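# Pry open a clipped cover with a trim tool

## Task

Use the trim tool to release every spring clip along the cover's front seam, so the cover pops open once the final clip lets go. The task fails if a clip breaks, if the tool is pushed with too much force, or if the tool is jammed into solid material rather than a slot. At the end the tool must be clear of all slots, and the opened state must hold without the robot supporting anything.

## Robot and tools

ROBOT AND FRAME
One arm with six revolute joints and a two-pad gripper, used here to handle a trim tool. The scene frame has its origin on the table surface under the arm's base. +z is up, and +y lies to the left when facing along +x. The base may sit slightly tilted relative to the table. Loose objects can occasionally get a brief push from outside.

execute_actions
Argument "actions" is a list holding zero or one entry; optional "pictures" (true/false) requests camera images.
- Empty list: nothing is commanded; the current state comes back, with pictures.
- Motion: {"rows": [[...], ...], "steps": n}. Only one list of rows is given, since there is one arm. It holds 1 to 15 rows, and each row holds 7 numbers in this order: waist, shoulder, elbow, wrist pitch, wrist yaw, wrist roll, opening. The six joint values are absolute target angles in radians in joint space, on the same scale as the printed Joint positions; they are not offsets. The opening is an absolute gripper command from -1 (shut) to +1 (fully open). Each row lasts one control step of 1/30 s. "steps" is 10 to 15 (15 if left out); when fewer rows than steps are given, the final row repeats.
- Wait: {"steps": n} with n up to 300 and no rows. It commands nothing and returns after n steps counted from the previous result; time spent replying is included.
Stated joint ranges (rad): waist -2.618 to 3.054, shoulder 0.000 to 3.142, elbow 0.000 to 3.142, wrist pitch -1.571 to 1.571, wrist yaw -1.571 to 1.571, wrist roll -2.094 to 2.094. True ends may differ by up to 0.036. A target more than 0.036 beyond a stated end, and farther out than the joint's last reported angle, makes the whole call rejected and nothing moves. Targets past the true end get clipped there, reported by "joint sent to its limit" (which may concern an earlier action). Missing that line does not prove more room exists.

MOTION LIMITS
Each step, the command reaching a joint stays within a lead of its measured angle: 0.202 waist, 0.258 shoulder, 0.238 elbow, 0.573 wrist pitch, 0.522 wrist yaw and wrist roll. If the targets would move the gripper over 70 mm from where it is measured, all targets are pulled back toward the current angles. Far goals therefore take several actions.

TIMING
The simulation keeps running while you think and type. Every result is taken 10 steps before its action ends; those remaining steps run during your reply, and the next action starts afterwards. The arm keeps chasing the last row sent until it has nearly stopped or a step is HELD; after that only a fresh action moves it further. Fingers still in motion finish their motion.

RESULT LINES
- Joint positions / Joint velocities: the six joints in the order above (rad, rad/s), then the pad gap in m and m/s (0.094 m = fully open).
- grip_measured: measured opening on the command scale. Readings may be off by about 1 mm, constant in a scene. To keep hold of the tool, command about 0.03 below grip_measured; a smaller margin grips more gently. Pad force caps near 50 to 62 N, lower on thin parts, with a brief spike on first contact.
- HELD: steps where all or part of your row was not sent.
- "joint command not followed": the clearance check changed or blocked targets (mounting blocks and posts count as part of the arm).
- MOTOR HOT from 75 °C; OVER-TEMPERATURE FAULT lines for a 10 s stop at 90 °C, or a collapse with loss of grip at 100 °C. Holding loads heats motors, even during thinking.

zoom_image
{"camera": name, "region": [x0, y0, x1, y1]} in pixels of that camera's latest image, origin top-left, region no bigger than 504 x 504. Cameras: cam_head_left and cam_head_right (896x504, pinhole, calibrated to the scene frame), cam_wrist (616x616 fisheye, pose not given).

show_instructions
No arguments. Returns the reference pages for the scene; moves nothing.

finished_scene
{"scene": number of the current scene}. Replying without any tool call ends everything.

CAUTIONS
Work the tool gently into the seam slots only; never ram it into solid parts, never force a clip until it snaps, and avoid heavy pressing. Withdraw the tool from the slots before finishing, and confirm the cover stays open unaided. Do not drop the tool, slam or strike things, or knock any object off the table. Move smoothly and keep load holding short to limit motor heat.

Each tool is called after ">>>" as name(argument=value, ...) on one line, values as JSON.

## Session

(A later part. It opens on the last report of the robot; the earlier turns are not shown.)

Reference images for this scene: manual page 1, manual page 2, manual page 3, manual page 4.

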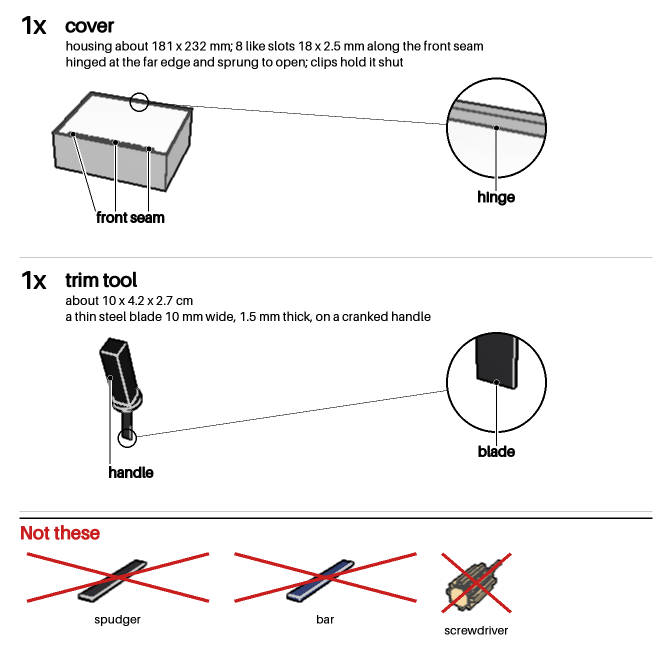

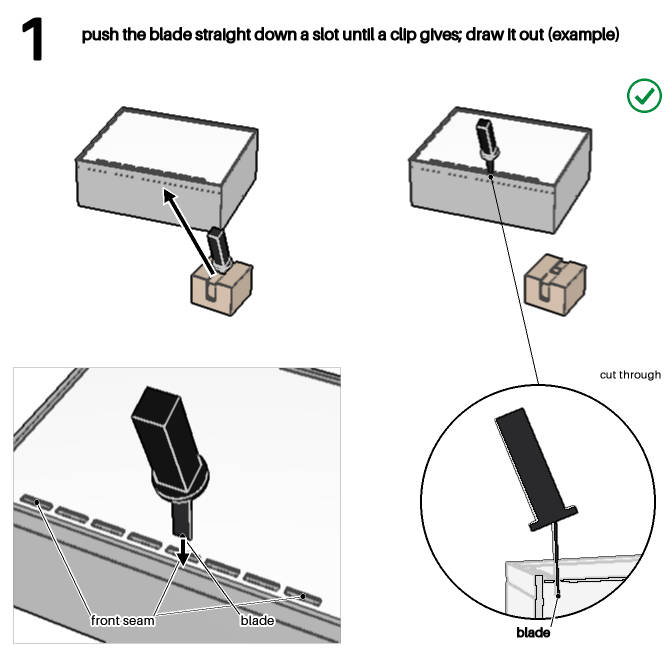

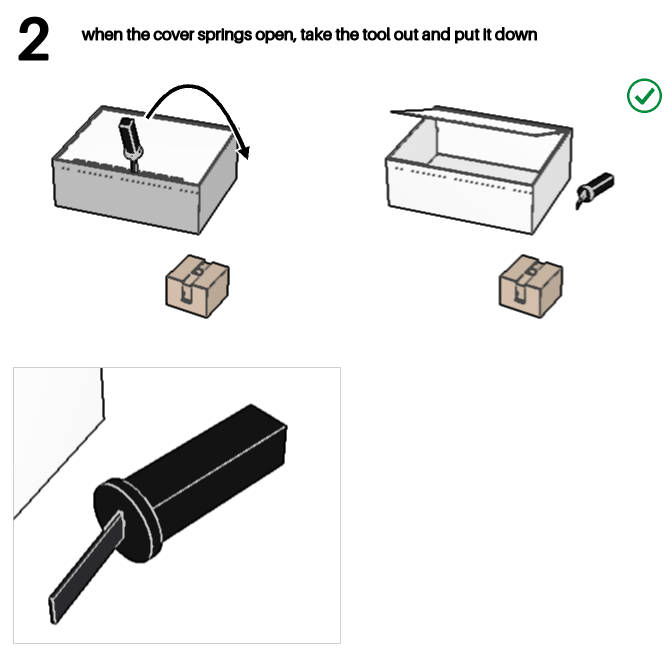

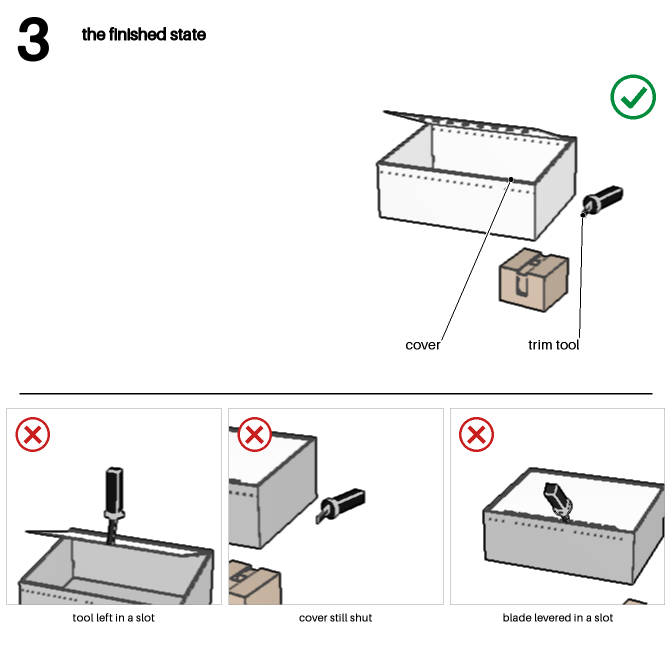

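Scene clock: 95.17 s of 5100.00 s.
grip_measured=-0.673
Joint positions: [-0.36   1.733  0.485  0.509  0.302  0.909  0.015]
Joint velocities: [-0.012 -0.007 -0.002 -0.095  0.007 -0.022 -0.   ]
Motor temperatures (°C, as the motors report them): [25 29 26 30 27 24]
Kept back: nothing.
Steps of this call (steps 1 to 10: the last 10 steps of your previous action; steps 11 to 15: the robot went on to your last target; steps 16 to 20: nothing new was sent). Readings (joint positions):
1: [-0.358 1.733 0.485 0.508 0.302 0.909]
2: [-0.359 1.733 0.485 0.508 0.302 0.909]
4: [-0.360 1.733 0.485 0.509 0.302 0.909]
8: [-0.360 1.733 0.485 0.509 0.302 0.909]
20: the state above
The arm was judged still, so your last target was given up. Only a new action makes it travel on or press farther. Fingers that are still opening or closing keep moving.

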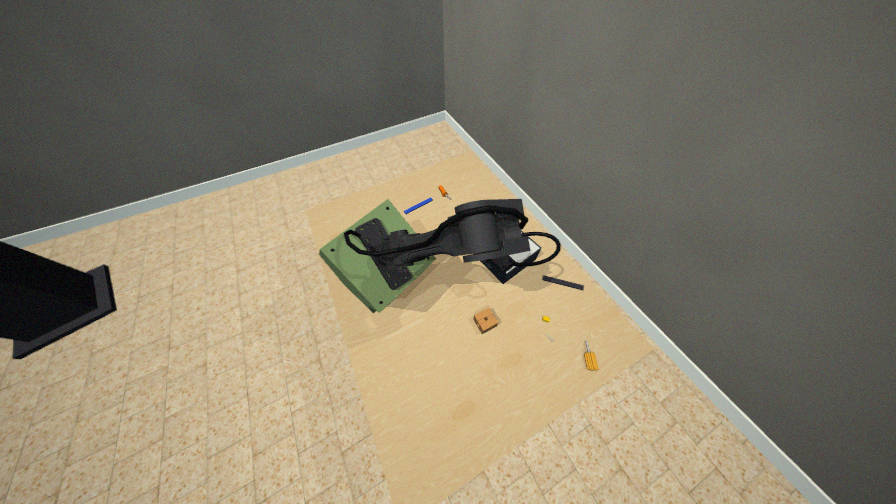

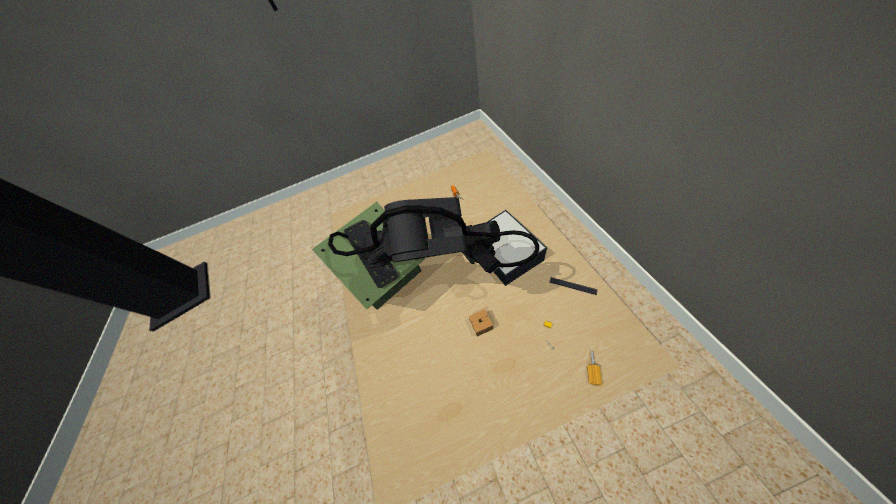

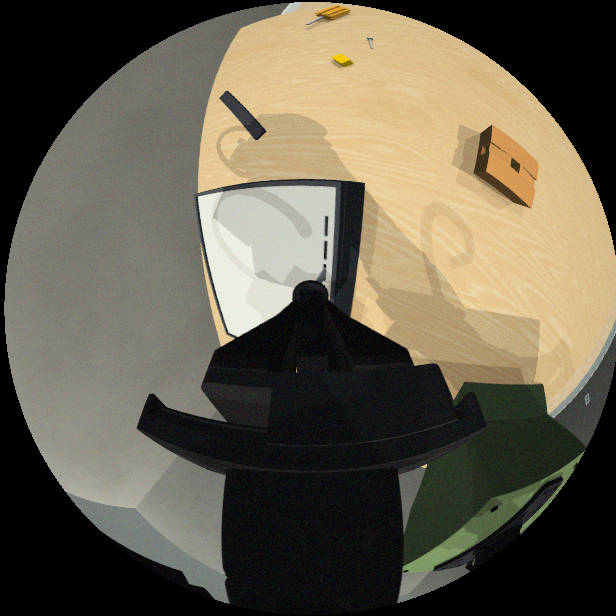

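>>> execute_actions(actions=[{"rows":[[-0.367,1.758,0.485,0.526,0.29,0.899,-0.7],[-0.368,1.758,0.485,0.528,0.289,0.898,-0.7],[-0.369,1.759,0.485,0.53,0.288,0.897,-0.7],[-0.37,1.761,0.485,0.533,0.287,0.896,-0.7],[-0.371,1.764,0.485,0.536,0.286,0.895,-0.7],[-0.373,1.767,0.485,0.539,0.285,0.894,-0.7],[-0.374,1.77,0.485,0.542,0.284,0.893,-0.7]],"steps":14}])

>>> execute_actions(actions=[{"steps":18}], pictures=true)

>>> zoom_image(camera="cam_wrist", region=[295, 245, 365, 308])

Scene clock: 95.97 s of 5100.00 s.
grip_measured=-0.673
Joint positions: [-0.36   1.734  0.485  0.514  0.301  0.908  0.015]
Joint velocities: [-0.007  0.081  0.012  0.022  0.007  0.022  0.001]
Motor temperatures (°C, as the motors report them): [25 29 26 30 27 24]
Steps of this call (steps 1 to 20: nothing new was sent; steps 21 to 24: the first 4 steps of this action). Readings (joint positions):
21: [-0.360 1.733 0.485 0.510 0.302 0.909]
22: [-0.360 1.733 0.485 0.511 0.302 0.909]
24: the state above

Scene clock: 96.57 s of 5100.00 s.
grip_measured=-0.673
Joint positions: [-0.367  1.752  0.485  0.531  0.294  0.904  0.015]
Joint velocities: [ 0.002 -0.007  0.002 -0.037 -0.022  0.022 -0.001]
Motor temperatures (°C, as the motors report them): [25 28 26 30 27 24]
Kept back: nothing.
Steps of this call (steps 1 to 10: the last 10 steps of your previous action; steps 11 to 18: the robot went on to your last target). Readings (joint positions):
1: [-0.361 1.737 0.485 0.517 0.301 0.908]
2: [-0.362 1.741 0.485 0.519 0.300 0.907]
4: [-0.366 1.748 0.485 0.527 0.296 0.906]
8: [-0.367 1.752 0.485 0.531 0.294 0.905]
18: the state above

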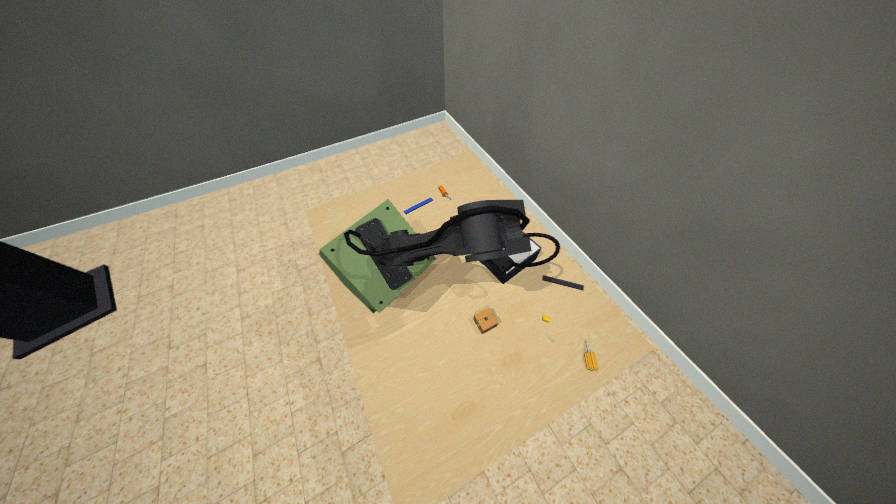

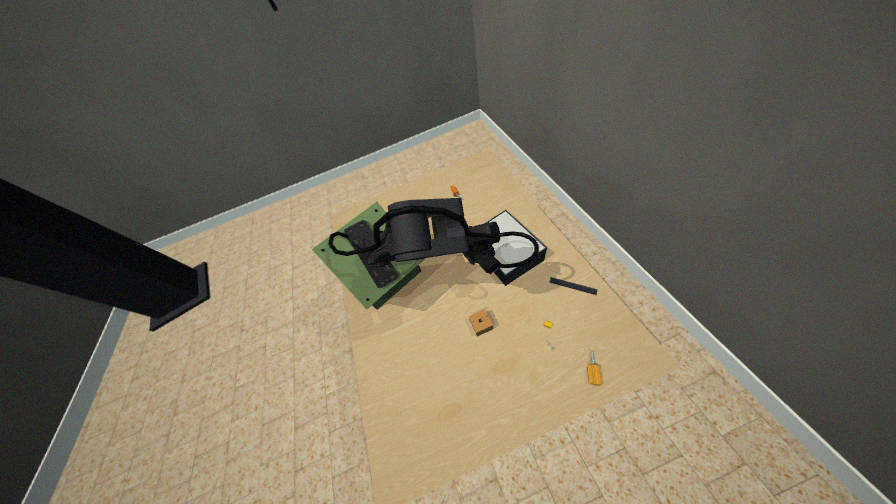

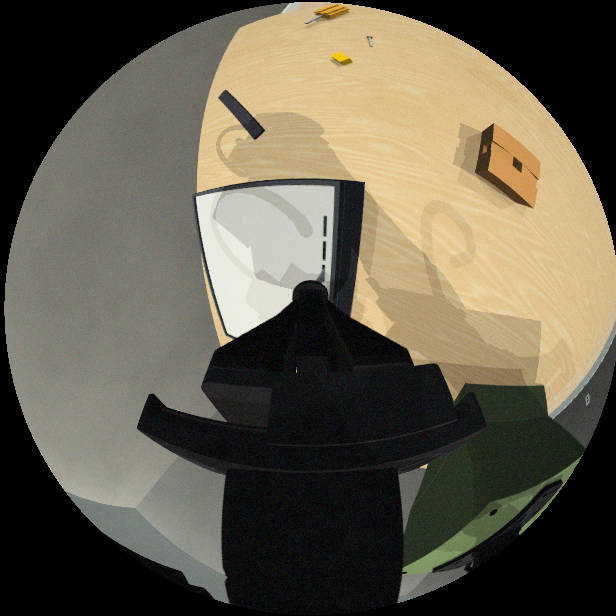

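Region (295, 245, 365, 308) of cam_wrist's 616x616 image, scaled by 7.200, with more detail than that image has; it fills the top 454 rows of this view, and the rest is white.

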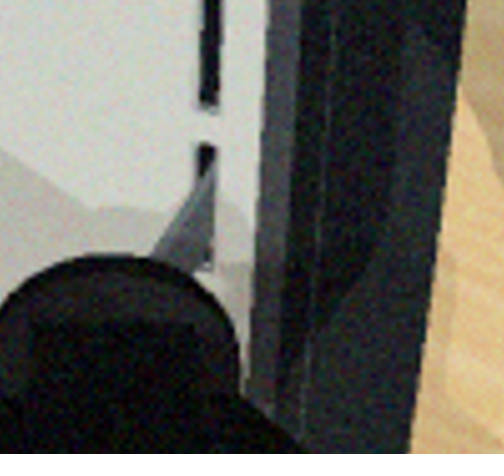

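In the slot. Continue descending.

>>> execute_actions(actions=[{"rows":[[-0.375,1.778,0.485,0.547,0.283,0.892,-0.7],[-0.376,1.779,0.485,0.549,0.282,0.891,-0.7],[-0.377,1.781,0.485,0.552,0.281,0.89,-0.7],[-0.379,1.784,0.485,0.555,0.28,0.889,-0.7],[-0.38,1.787,0.485,0.558,0.279,0.889,-0.7],[-0.381,1.79,0.485,0.561,0.278,0.888,-0.7],[-0.382,1.793,0.485,0.564,0.277,0.887,-0.7]],"steps":14}])

>>> execute_actions(actions=[{"steps":18}])

Scene clock: 97.07 s of 5100.00 s.
grip_measured=-0.673
Joint positions: [-0.368  1.759  0.485  0.538  0.292  0.903  0.015]
Joint velocities: [-0.017  0.11  -0.017  0.125 -0.081 -0.037  0.   ]
Motor temperatures (°C, as the motors report them): [25 28 26 30 27 24]
Steps of this call (steps 1 to 11: the robot went on to your last target; steps 12 to 15: the first 4 steps of this action). Readings (joint positions):
12: [-0.367 1.752 0.485 0.532 0.294 0.904]
13: [-0.367 1.753 0.485 0.533 0.294 0.904]
15: the state above

Scene clock: 97.67 s of 5100.00 s.
grip_measured=-0.673
Joint positions: [-0.375  1.774  0.485  0.556  0.284  0.899  0.015]
Joint velocities: [-0.017  0.002  0.007 -0.022 -0.022  0.051 -0.   ]
Motor temperatures (°C, as the motors report them): [25 28 26 30 27 24]
Kept back: nothing.
Steps of this call (steps 1 to 10: the last 10 steps of your previous action; steps 11 to 18: the robot went on to your last target). Readings (joint positions):
1: [-0.369 1.763 0.485 0.542 0.291 0.902]
2: [-0.371 1.766 0.485 0.545 0.289 0.902]
4: [-0.373 1.771 0.485 0.552 0.286 0.901]
8: [-0.375 1.774 0.485 0.556 0.284 0.899]
18: the state above

>>> execute_actions(actions=[{"rows":[[-0.383,1.8,0.485,0.569,0.276,0.886,-0.7],[-0.384,1.801,0.485,0.571,0.275,0.885,-0.7],[-0.385,1.803,0.485,0.574,0.274,0.884,-0.7],[-0.387,1.806,0.485,0.577,0.273,0.883,-0.7],[-0.388,1.809,0.485,0.58,0.272,0.882,-0.7],[-0.389,1.812,0.485,0.583,0.271,0.881,-0.7],[-0.39,1.815,0.485,0.586,0.27,0.88,-0.7]],"steps":14}])

>>> execute_actions(actions=[{"steps":18}], pictures=true)

>>> zoom_image(camera="cam_wrist", region=[295, 245, 365, 308])

Scene clock: 98.33 s of 5100.00 s.
grip_measured=-0.673
Joint positions: [-0.376  1.779  0.485  0.561  0.284  0.897  0.015]
Joint velocities: [-0.032  0.09   0.012  0.095 -0.007 -0.007  0.001]
Motor temperatures (°C, as the motors report them): [25 28 26 30 27 24]
Steps of this call (steps 1 to 15: the robot went on to your last target; step 16: nothing new was sent; steps 17 to 20: the first 4 steps of this action). Readings (joint positions):
17: [-0.375 1.774 0.485 0.557 0.284 0.898]
18: [-0.375 1.774 0.485 0.557 0.284 0.898]
20: the state above

Scene clock: 98.93 s of 5100.00 s.
grip_measured=-0.673
Joint positions: [-0.38   1.79   0.485  0.576  0.278  0.892  0.015]
Joint velocities: [-0.007 -0.017 -0.002  0.022  0.066 -0.037  0.   ]
Motor temperatures (°C, as the motors report them): [25 28 26 30 27 24]
Kept back: nothing.
Steps of this call (steps 1 to 10: the last 10 steps of your previous action; steps 11 to 18: the robot went on to your last target). Readings (joint positions):
1: [-0.377 1.783 0.485 0.565 0.282 0.896]
2: [-0.379 1.786 0.485 0.570 0.281 0.896]
4: [-0.380 1.790 0.485 0.575 0.278 0.894]
8: [-0.380 1.790 0.485 0.576 0.278 0.893]
18: the state above

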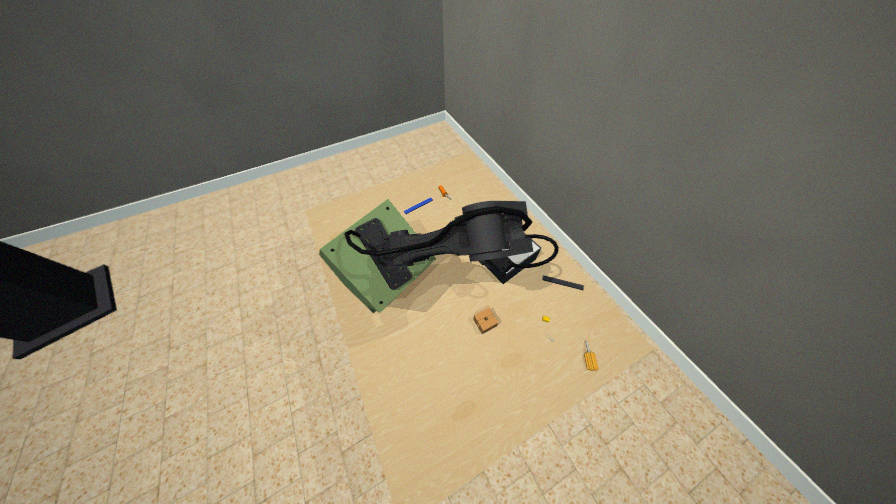

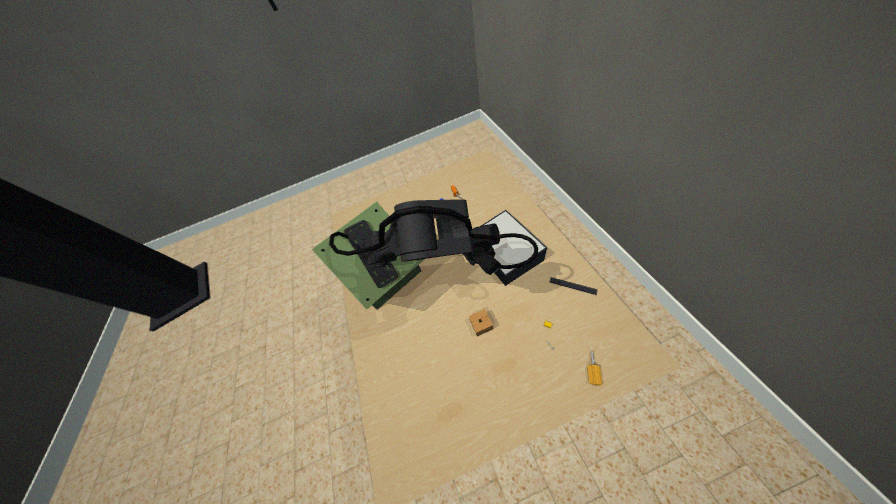

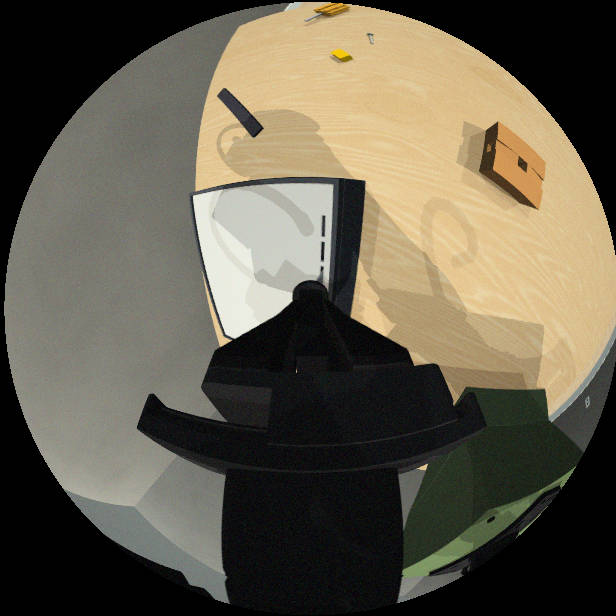

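Region (295, 245, 365, 308) of cam_wrist's 616x616 image, scaled by 7.200, with more detail than that image has; it fills the top 454 rows of this view, and the rest is white.

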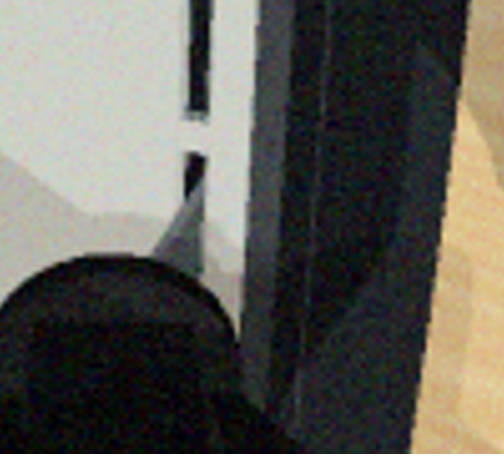

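>>> execute_actions(actions=[{"rows":[[-0.39,1.82,0.485,0.588,0.27,0.88,-0.7],[-0.39,1.822,0.485,0.589,0.27,0.88,-0.7],[-0.391,1.824,0.485,0.59,0.27,0.88,-0.7],[-0.391,1.826,0.485,0.591,0.269,0.879,-0.7],[-0.391,1.828,0.485,0.592,0.269,0.879,-0.7],[-0.392,1.83,0.485,0.593,0.269,0.879,-0.7],[-0.392,1.832,0.485,0.594,0.268,0.878,-0.7],[-0.392,1.834,0.485,0.595,0.268,0.878,-0.7]],"steps":14}])

>>> execute_actions(actions=[{"steps":12}])

Scene clock: 99.77 s of 5100.00 s.
grip_measured=-0.673
Joint positions: [-0.38   1.793  0.485  0.581  0.277  0.891  0.015]
Joint velocities: [-0.002  0.012  0.002  0.081  0.022 -0.081 -0.001]
Motor temperatures (°C, as the motors report them): [25 28 26 30 27 24]
Steps of this call (steps 1 to 15: the robot went on to your last target; steps 16 to 21: nothing new was sent; steps 22 to 25: the first 4 steps of this action). Readings (joint positions):
22: [-0.380 1.791 0.485 0.577 0.278 0.892]
23: [-0.380 1.793 0.485 0.580 0.277 0.892]
25: the state above

Scene clock: 100.17 s of 5100.00 s.
grip_measured=-0.673
Joint positions: [-0.38   1.794  0.485  0.583  0.276  0.89   0.015]
Joint velocities: [-0.012  0.017  0.002 -0.051 -0.022  0.007 -0.   ]
Motor temperatures (°C, as the motors report them): [25 28 26 30 27 24]
Kept back: nothing.
Steps of this call (steps 1 to 10: the last 10 steps of your previous action; steps 11 to 12: the robot went on to your last target). Readings (joint positions):
1: [-0.380 1.793 0.485 0.581 0.277 0.891]
2: [-0.380 1.793 0.485 0.581 0.277 0.891]
4: [-0.380 1.794 0.485 0.583 0.276 0.891]
8: [-0.380 1.794 0.485 0.583 0.276 0.890]
12: the state above

>>> execute_actions(actions=[{"rows":[[-0.405,1.812,0.485,0.594,0.27,0.88,-0.7],[-0.403,1.812,0.485,0.594,0.27,0.88,-0.7],[-0.401,1.814,0.485,0.594,0.27,0.88,-0.7],[-0.401,1.818,0.485,0.594,0.27,0.88,-0.7],[-0.401,1.822,0.485,0.594,0.27,0.88,-0.7],[-0.402,1.825,0.485,0.594,0.27,0.88,-0.7],[-0.403,1.828,0.485,0.594,0.27,0.88,-0.7]],"steps":14}])

>>> execute_actions(actions=[{"steps":14}])

Scene clock: 105.80 s of 5100.00 s.
grip_measured=-0.673
Joint positions: [-0.382  1.794  0.485  0.583  0.274  0.89   0.015]
Joint velocities: [-0.007 -0.007 -0.017  0.081 -0.037 -0.022  0.   ]
Motor temperatures (°C, as the motors report them): [25 28 26 30 27 24]
Steps of this call (steps 1 to 15: the robot went on to your last target; steps 16 to 90: nothing new was sent; then 2.50 s passed at rest; steps 91 to 94: the first 4 steps of this action). Readings (joint positions):
91: [-0.381 1.794 0.485 0.583 0.276 0.890]
92: [-0.382 1.794 0.485 0.583 0.275 0.890]
94: the state above

Scene clock: 106.27 s of 5100.00 s.
grip_measured=-0.673
Joint positions: [-0.382  1.794  0.485  0.583  0.274  0.89   0.015]
Joint velocities: [-0.017 -0.022 -0.012 -0.022  0.051  0.037  0.   ]
Motor temperatures (°C, as the motors report them): [25 28 26 30 27 24]
Kept back: nothing.
Steps of this call (steps 1 to 10: the last 10 steps of your previous action; steps 11 to 14: the robot went on to your last target). Readings (joint positions):
1: [-0.382 1.794 0.485 0.583 0.274 0.890]
2: [-0.382 1.794 0.485 0.583 0.274 0.890]
4: [-0.382 1.794 0.485 0.583 0.274 0.890]
8: [-0.382 1.794 0.485 0.583 0.274 0.890]
14: the state above

>>> execute_actions(actions=[])

>>> zoom_image(camera="cam_head_right", region=[440, 190, 580, 300])

>>> zoom_image(camera="cam_wrist", region=[320, 170, 400, 320])

Scene clock: 107.57 s of 5100.00 s.
grip_measured=-0.673
Joint positions: [-0.382  1.794  0.485  0.583  0.274  0.89   0.015]
Joint velocities: [-0.012 -0.017  0.002 -0.051 -0.066 -0.022 -0.002]
Motor temperatures (°C, as the motors report them): [25 28 26 30 27 24]
Kept back: nothing.
Steps of this call (steps 1 to 15: the robot went on to your last target; steps 16 to 39: nothing new was sent). Readings (joint positions):
1: [-0.382 1.794 0.485 0.583 0.274 0.890]
2: [-0.382 1.794 0.485 0.583 0.274 0.890]
4: [-0.382 1.794 0.485 0.583 0.274 0.890]
8: [-0.382 1.794 0.485 0.583 0.274 0.890]
39: the state above
The arm was judged still, so your last target was given up. Only a new action makes it travel on or press farther. Fingers that are still opening or closing keep moving.

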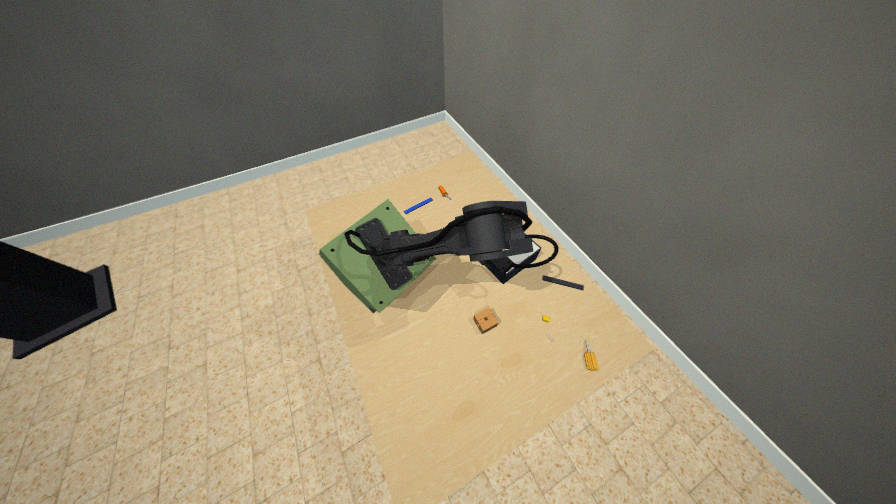

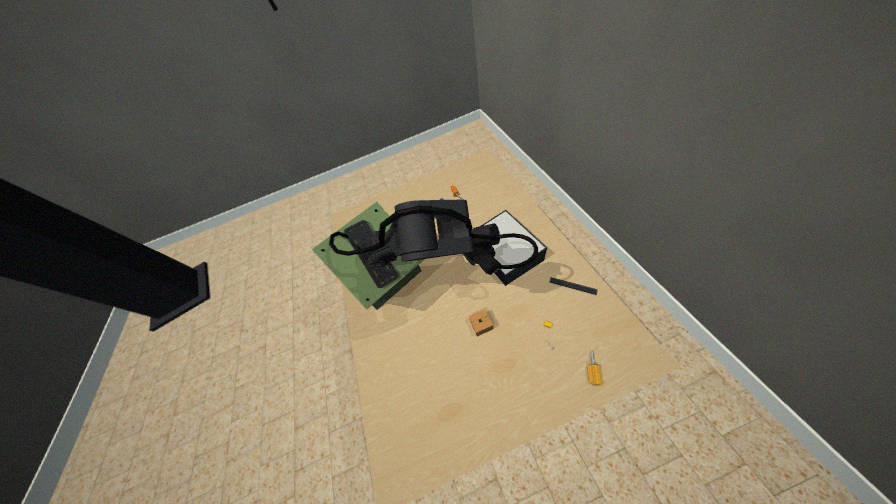

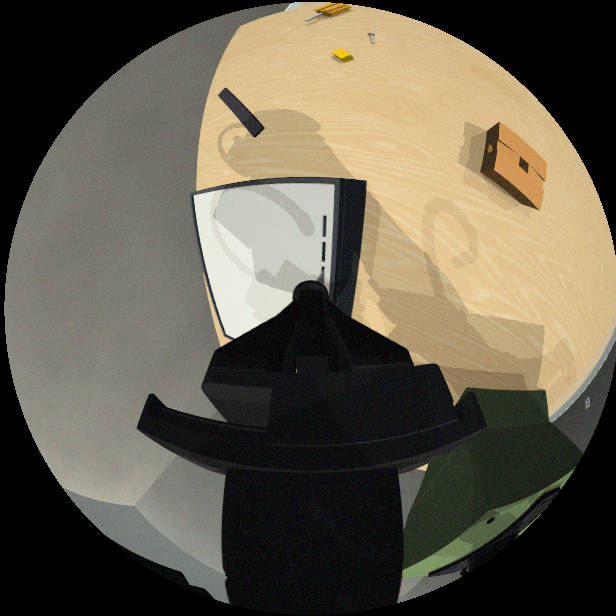

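Region (440, 190, 580, 300) of cam_head_right's 896x504 image, scaled by 3.600, with more detail than that image has; it fills the top 396 rows of this view, and the rest is white.

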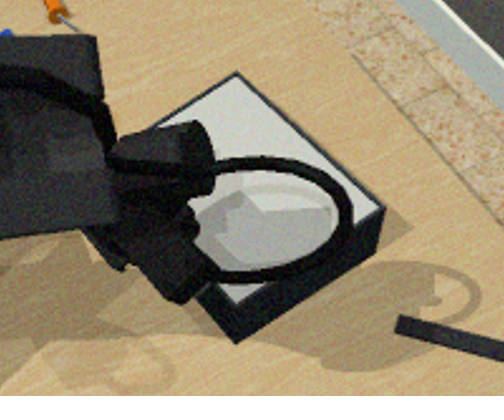

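Region (320, 170, 400, 320) of cam_wrist's 616x616 image, scaled by 3.360, with more detail than that image has; it fills the left 269 columns of this view, and the rest is white.

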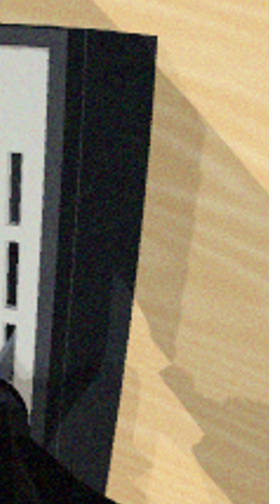

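>>> execute_actions(actions=[{"rows":[[-0.362,1.775,0.485,0.563,0.286,0.899,-0.7],[-0.36,1.767,0.485,0.553,0.289,0.901,-0.7],[-0.358,1.758,0.485,0.543,0.293,0.904,-0.7],[-0.355,1.75,0.485,0.533,0.296,0.906,-0.7],[-0.352,1.741,0.485,0.523,0.3,0.909,-0.7],[-0.349,1.733,0.485,0.513,0.303,0.911,-0.7],[-0.346,1.724,0.485,0.503,0.307,0.914,-0.7],[-0.343,1.716,0.485,0.493,0.31,0.916,-0.7],[-0.34,1.707,0.485,0.483,0.314,0.919,-0.7],[-0.337,1.699,0.485,0.473,0.317,0.921,-0.7],[-0.334,1.69,0.485,0.463,0.321,0.924,-0.7],[-0.331,1.681,0.485,0.454,0.325,0.927,-0.7]],"steps":14}])

>>> execute_actions(actions=[{"steps":14}])

Scene clock: 111.13 s of 5100.00 s.
grip_measured=-0.673
Joint positions: [-0.377  1.783  0.485  0.569  0.279  0.894  0.015]
Joint velocities: [ 0.046 -0.173 -0.002 -0.154 -0.007  0.007  0.   ]
Motor temperatures (°C, as the motors report them): [25 28 26 30 27 24]
Steps of this call (steps 1 to 90: nothing new was sent; then 0.43 s passed at rest; steps 91 to 94: the first 4 steps of this action). Readings (joint positions):
91: [-0.380 1.791 0.485 0.582 0.275 0.890]
92: [-0.379 1.790 0.485 0.579 0.276 0.891]
94: the state above

Scene clock: 111.60 s of 5100.00 s.
grip_measured=-0.673
Joint positions: [-0.347  1.696  0.485  0.486  0.312  0.918  0.015]
Joint velocities: [ 0.002 -0.007 -0.002 -0.125  0.022  0.081  0.   ]
Motor temperatures (°C, as the motors report them): [25 28 26 30 27 24]
Kept back: nothing.
Steps of this call (steps 1 to 10: the last 10 steps of your previous action; steps 11 to 14: the robot went on to your last target). Readings (joint positions):
1: [-0.375 1.775 0.485 0.563 0.282 0.895]
2: [-0.372 1.767 0.485 0.554 0.285 0.897]
4: [-0.368 1.750 0.485 0.536 0.293 0.901]
8: [-0.355 1.715 0.485 0.503 0.305 0.910]
14: the state above

>>> execute_actions(actions=[{"rows":[[-0.325,1.715,0.46,0.495,0.328,0.93,-0.7],[-0.317,1.722,0.456,0.503,0.334,0.935,-0.7],[-0.309,1.729,0.452,0.512,0.34,0.939,-0.7],[-0.3,1.737,0.447,0.52,0.345,0.944,-0.7],[-0.292,1.744,0.443,0.529,0.351,0.948,-0.7],[-0.284,1.751,0.439,0.537,0.357,0.953,-0.7],[-0.275,1.759,0.434,0.546,0.362,0.957,-0.7],[-0.267,1.766,0.43,0.554,0.368,0.962,-0.7]],"steps":14}])

>>> execute_actions(actions=[{"steps":24}], pictures=true)

>>> zoom_image(camera="cam_wrist", region=[295, 245, 365, 308])

Scene clock: 112.30 s of 5100.00 s.
grip_measured=-0.673
Joint positions: [-0.334  1.706  0.485  0.49   0.325  0.927  0.015]
Joint velocities: [ 0.217  0.178 -0.002  0.183  0.125  0.066  0.   ]
Motor temperatures (°C, as the motors report them): [25 28 26 30 27 24]
Steps of this call (steps 1 to 17: the robot went on to your last target; steps 18 to 21: the first 4 steps of this action). Readings (joint positions):
18: [-0.347 1.696 0.485 0.476 0.315 0.921]
19: [-0.345 1.697 0.485 0.479 0.318 0.922]
21: the state above

Scene clock: 113.10 s of 5100.00 s.
grip_measured=-0.673
Joint positions: [-0.281  1.753  0.449  0.541  0.357  0.955  0.015]
Joint velocities: [ 0.007  0.002  0.012 -0.022 -0.022  0.007  0.   ]
Motor temperatures (°C, as the motors report them): [25 28 26 30 27 24]
Kept back: nothing.
Steps of this call (steps 1 to 10: the last 10 steps of your previous action; steps 11 to 24: the robot went on to your last target). Readings (joint positions):
1: [-0.326 1.712 0.483 0.498 0.328 0.930]
2: [-0.316 1.719 0.479 0.506 0.331 0.933]
4: [-0.298 1.734 0.467 0.520 0.339 0.940]
8: [-0.281 1.753 0.451 0.526 0.347 0.949]
24: the state above

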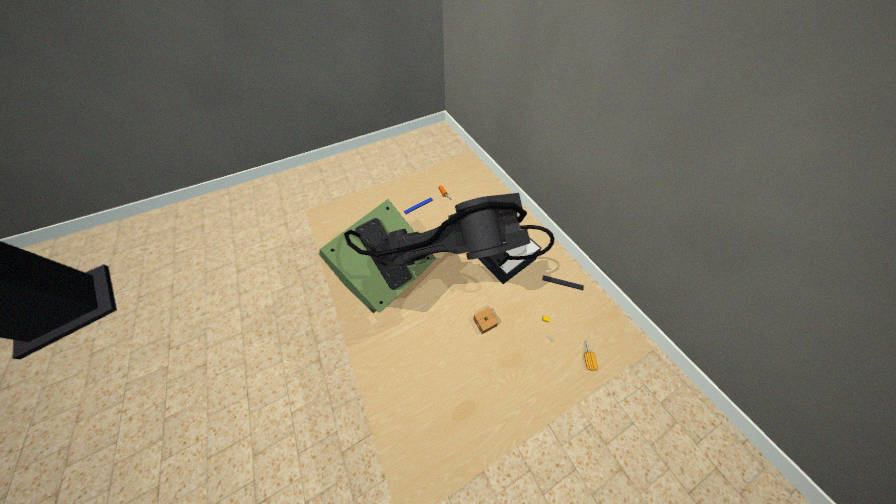

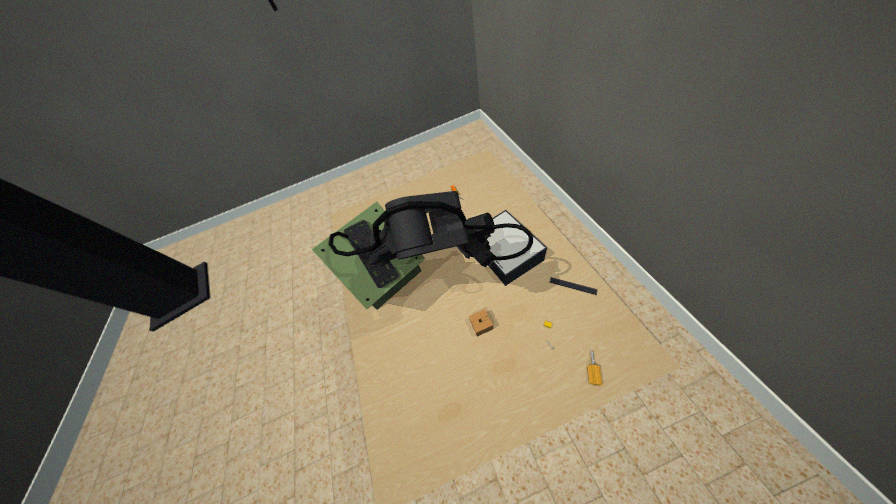

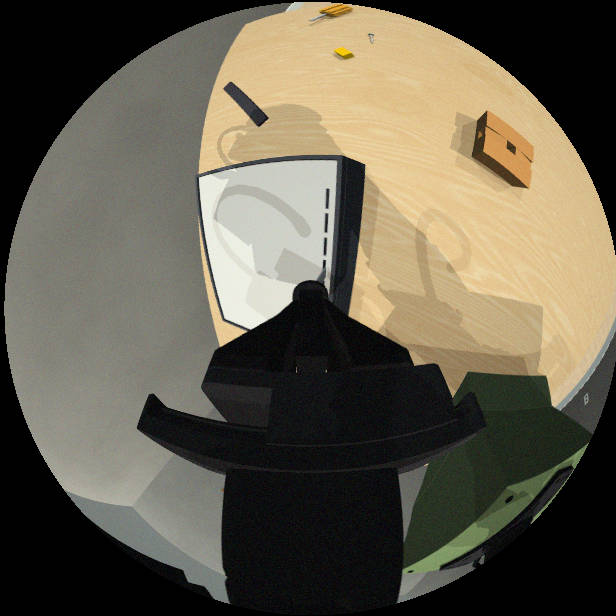

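Region (295, 245, 365, 308) of cam_wrist's 616x616 image, scaled by 7.200, with more detail than that image has; it fills the top 454 rows of this view, and the rest is white.

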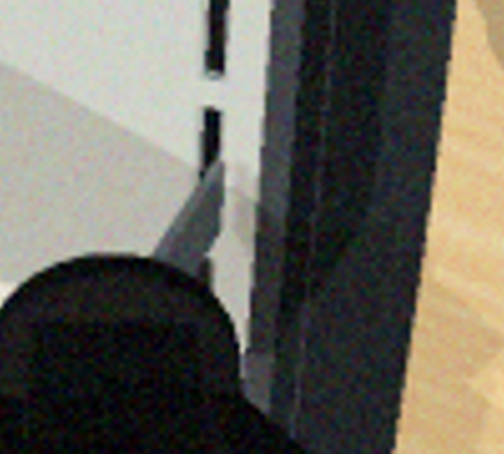

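>>> execute_actions(actions=[{"rows":[[-0.267,1.766,0.43,0.57,0.362,0.962,-0.7],[-0.267,1.766,0.43,0.568,0.362,0.962,-0.7],[-0.267,1.766,0.43,0.565,0.362,0.962,-0.7]],"steps":11}])

>>> execute_actions(actions=[{"steps":18}], pictures=true)

>>> zoom_image(camera="cam_wrist", region=[295, 245, 365, 308])

Scene clock: 113.53 s of 5100.00 s.
grip_measured=-0.673
Joint positions: [-0.281  1.753  0.449  0.543  0.357  0.955  0.015]
Joint velocities: [-0.002 -0.002  0.007 -0.007  0.007  0.022  0.001]
Motor temperatures (°C, as the motors report them): [25 28 26 30 27 24]
Steps of this call (steps 1 to 12: the robot went on to your last target; step 13: the first step of this action). Readings (joint positions):
13: the state above

Scene clock: 114.13 s of 5100.00 s.
grip_measured=-0.673
Joint positions: [-0.281  1.753  0.449  0.553  0.357  0.955  0.015]
Joint velocities: [ 0.012 -0.012  0.002  0.007 -0.007  0.037 -0.   ]
Motor temperatures (°C, as the motors report them): [25 28 26 30 27 24]
Kept back: nothing.
Steps of this call (steps 1 to 10: the last 10 steps of your previous action; steps 11 to 15: the robot went on to your last target; steps 16 to 18: nothing new was sent). Readings (joint positions):
1: [-0.281 1.753 0.449 0.545 0.357 0.955]
2: [-0.281 1.753 0.449 0.548 0.357 0.955]
4: [-0.281 1.753 0.449 0.550 0.357 0.955]
8: [-0.281 1.753 0.449 0.551 0.357 0.955]
18: the state above
The arm was judged still, so your last target was given up. Only a new action makes it travel on or press farther. Fingers that are still opening or closing keep moving.

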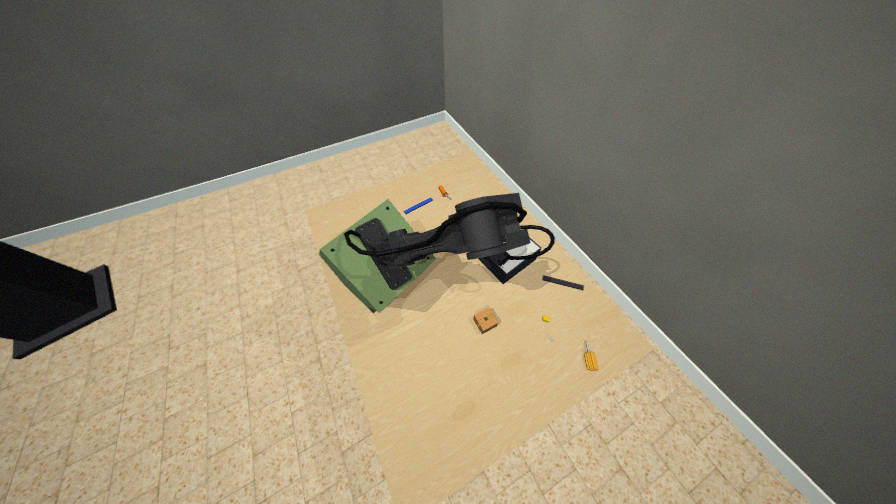

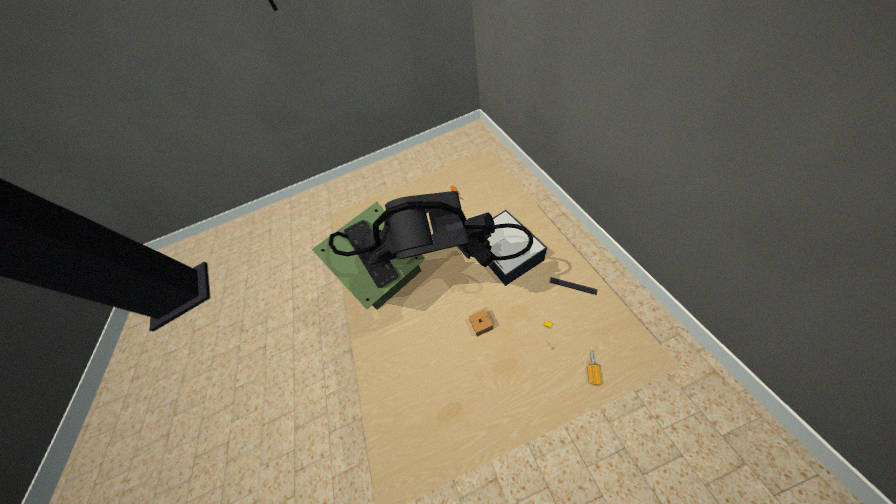

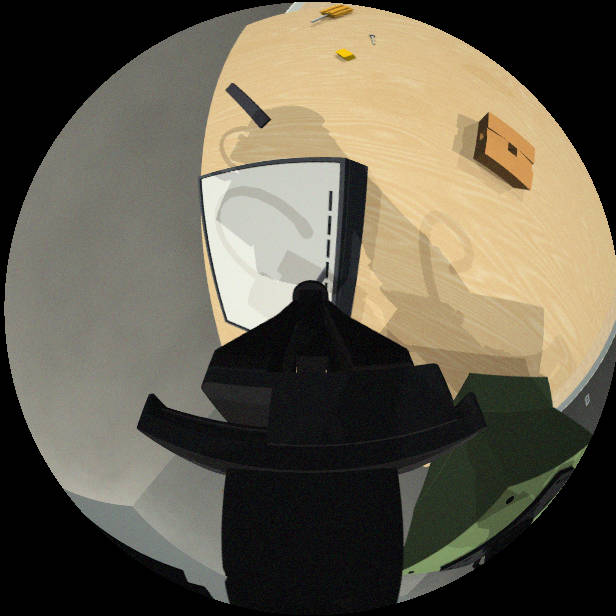

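Region (295, 245, 365, 308) of cam_wrist's 616x616 image, scaled by 7.200, with more detail than that image has; it fills the top 454 rows of this view, and the rest is white.

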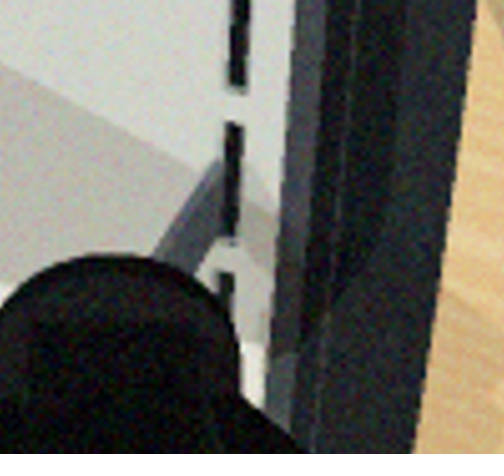

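>>> execute_actions(actions=[{"rows":[[-0.292,1.78,0.449,0.572,0.346,0.946,-0.7],[-0.293,1.78,0.449,0.574,0.345,0.945,-0.7],[-0.294,1.782,0.449,0.577,0.344,0.944,-0.7],[-0.295,1.785,0.449,0.58,0.343,0.943,-0.7],[-0.297,1.788,0.449,0.583,0.342,0.942,-0.7],[-0.298,1.791,0.449,0.585,0.341,0.942,-0.7]],"steps":13}])

>>> execute_actions(actions=[{"steps":18}], pictures=true)

>>> zoom_image(camera="cam_wrist", region=[295, 245, 365, 308])

Scene clock: 115.13 s of 5100.00 s.
grip_measured=-0.673
Joint positions: [-0.285  1.759  0.449  0.558  0.357  0.955  0.015]
Joint velocities: [-0.066  0.085 -0.007  0.022 -0.007 -0.051  0.   ]
Motor temperatures (°C, as the motors report them): [25 28 26 30 27 24]
Steps of this call (steps 1 to 27: nothing new was sent; steps 28 to 30: the first 3 steps of this action). Readings (joint positions):
28: [-0.282 1.754 0.449 0.554 0.357 0.955]
29: [-0.283 1.756 0.449 0.557 0.357 0.955]
30: the state above

Scene clock: 115.73 s of 5100.00 s.
grip_measured=-0.673
Joint positions: [-0.293  1.774  0.449  0.572  0.352  0.954  0.015]
Joint velocities: [ 0.007 -0.002 -0.012  0.051 -0.022 -0.051  0.001]
Motor temperatures (°C, as the motors report them): [25 28 26 30 27 24]
Kept back: nothing.
Steps of this call (steps 1 to 10: the last 10 steps of your previous action; steps 11 to 18: the robot went on to your last target). Readings (joint positions):
1: [-0.287 1.762 0.449 0.560 0.356 0.955]
2: [-0.289 1.766 0.449 0.562 0.356 0.955]
4: [-0.292 1.771 0.449 0.566 0.355 0.954]
8: [-0.293 1.774 0.449 0.569 0.354 0.954]
18: the state above

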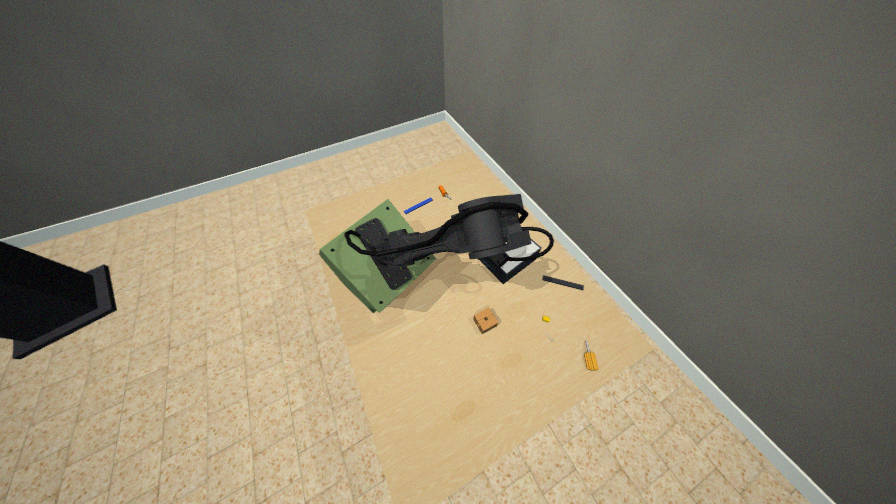

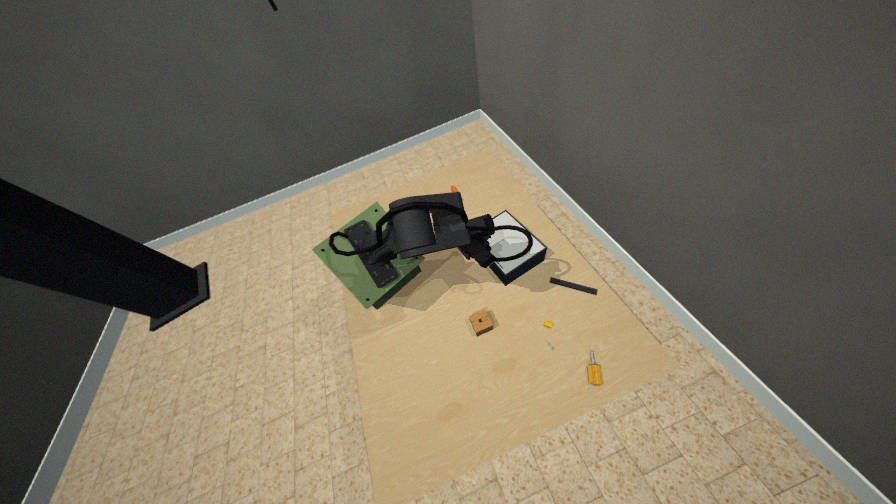

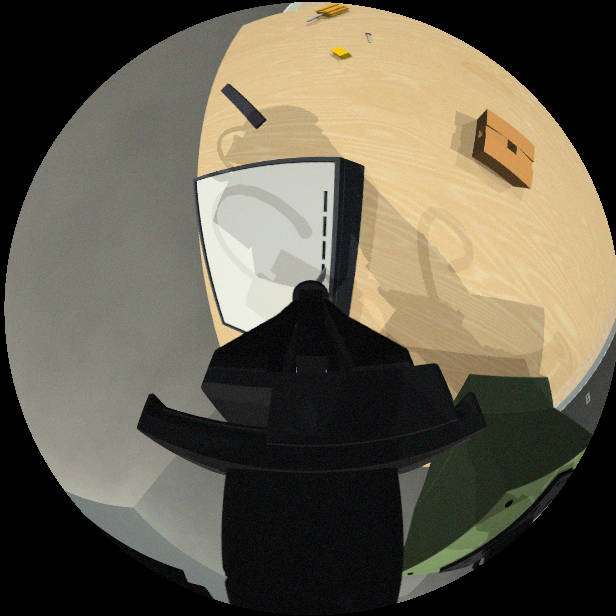

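Region (295, 245, 365, 308) of cam_wrist's 616x616 image, scaled by 7.200, with more detail than that image has; it fills the top 454 rows of this view, and the rest is white.

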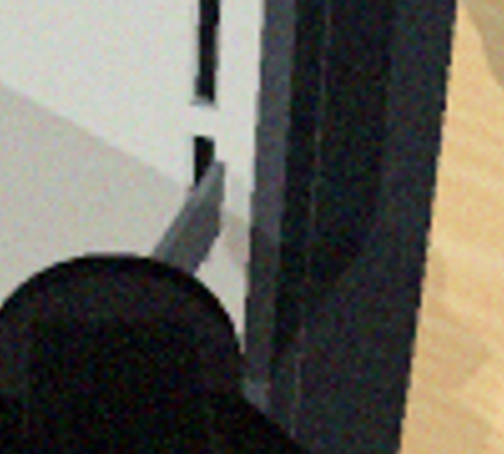

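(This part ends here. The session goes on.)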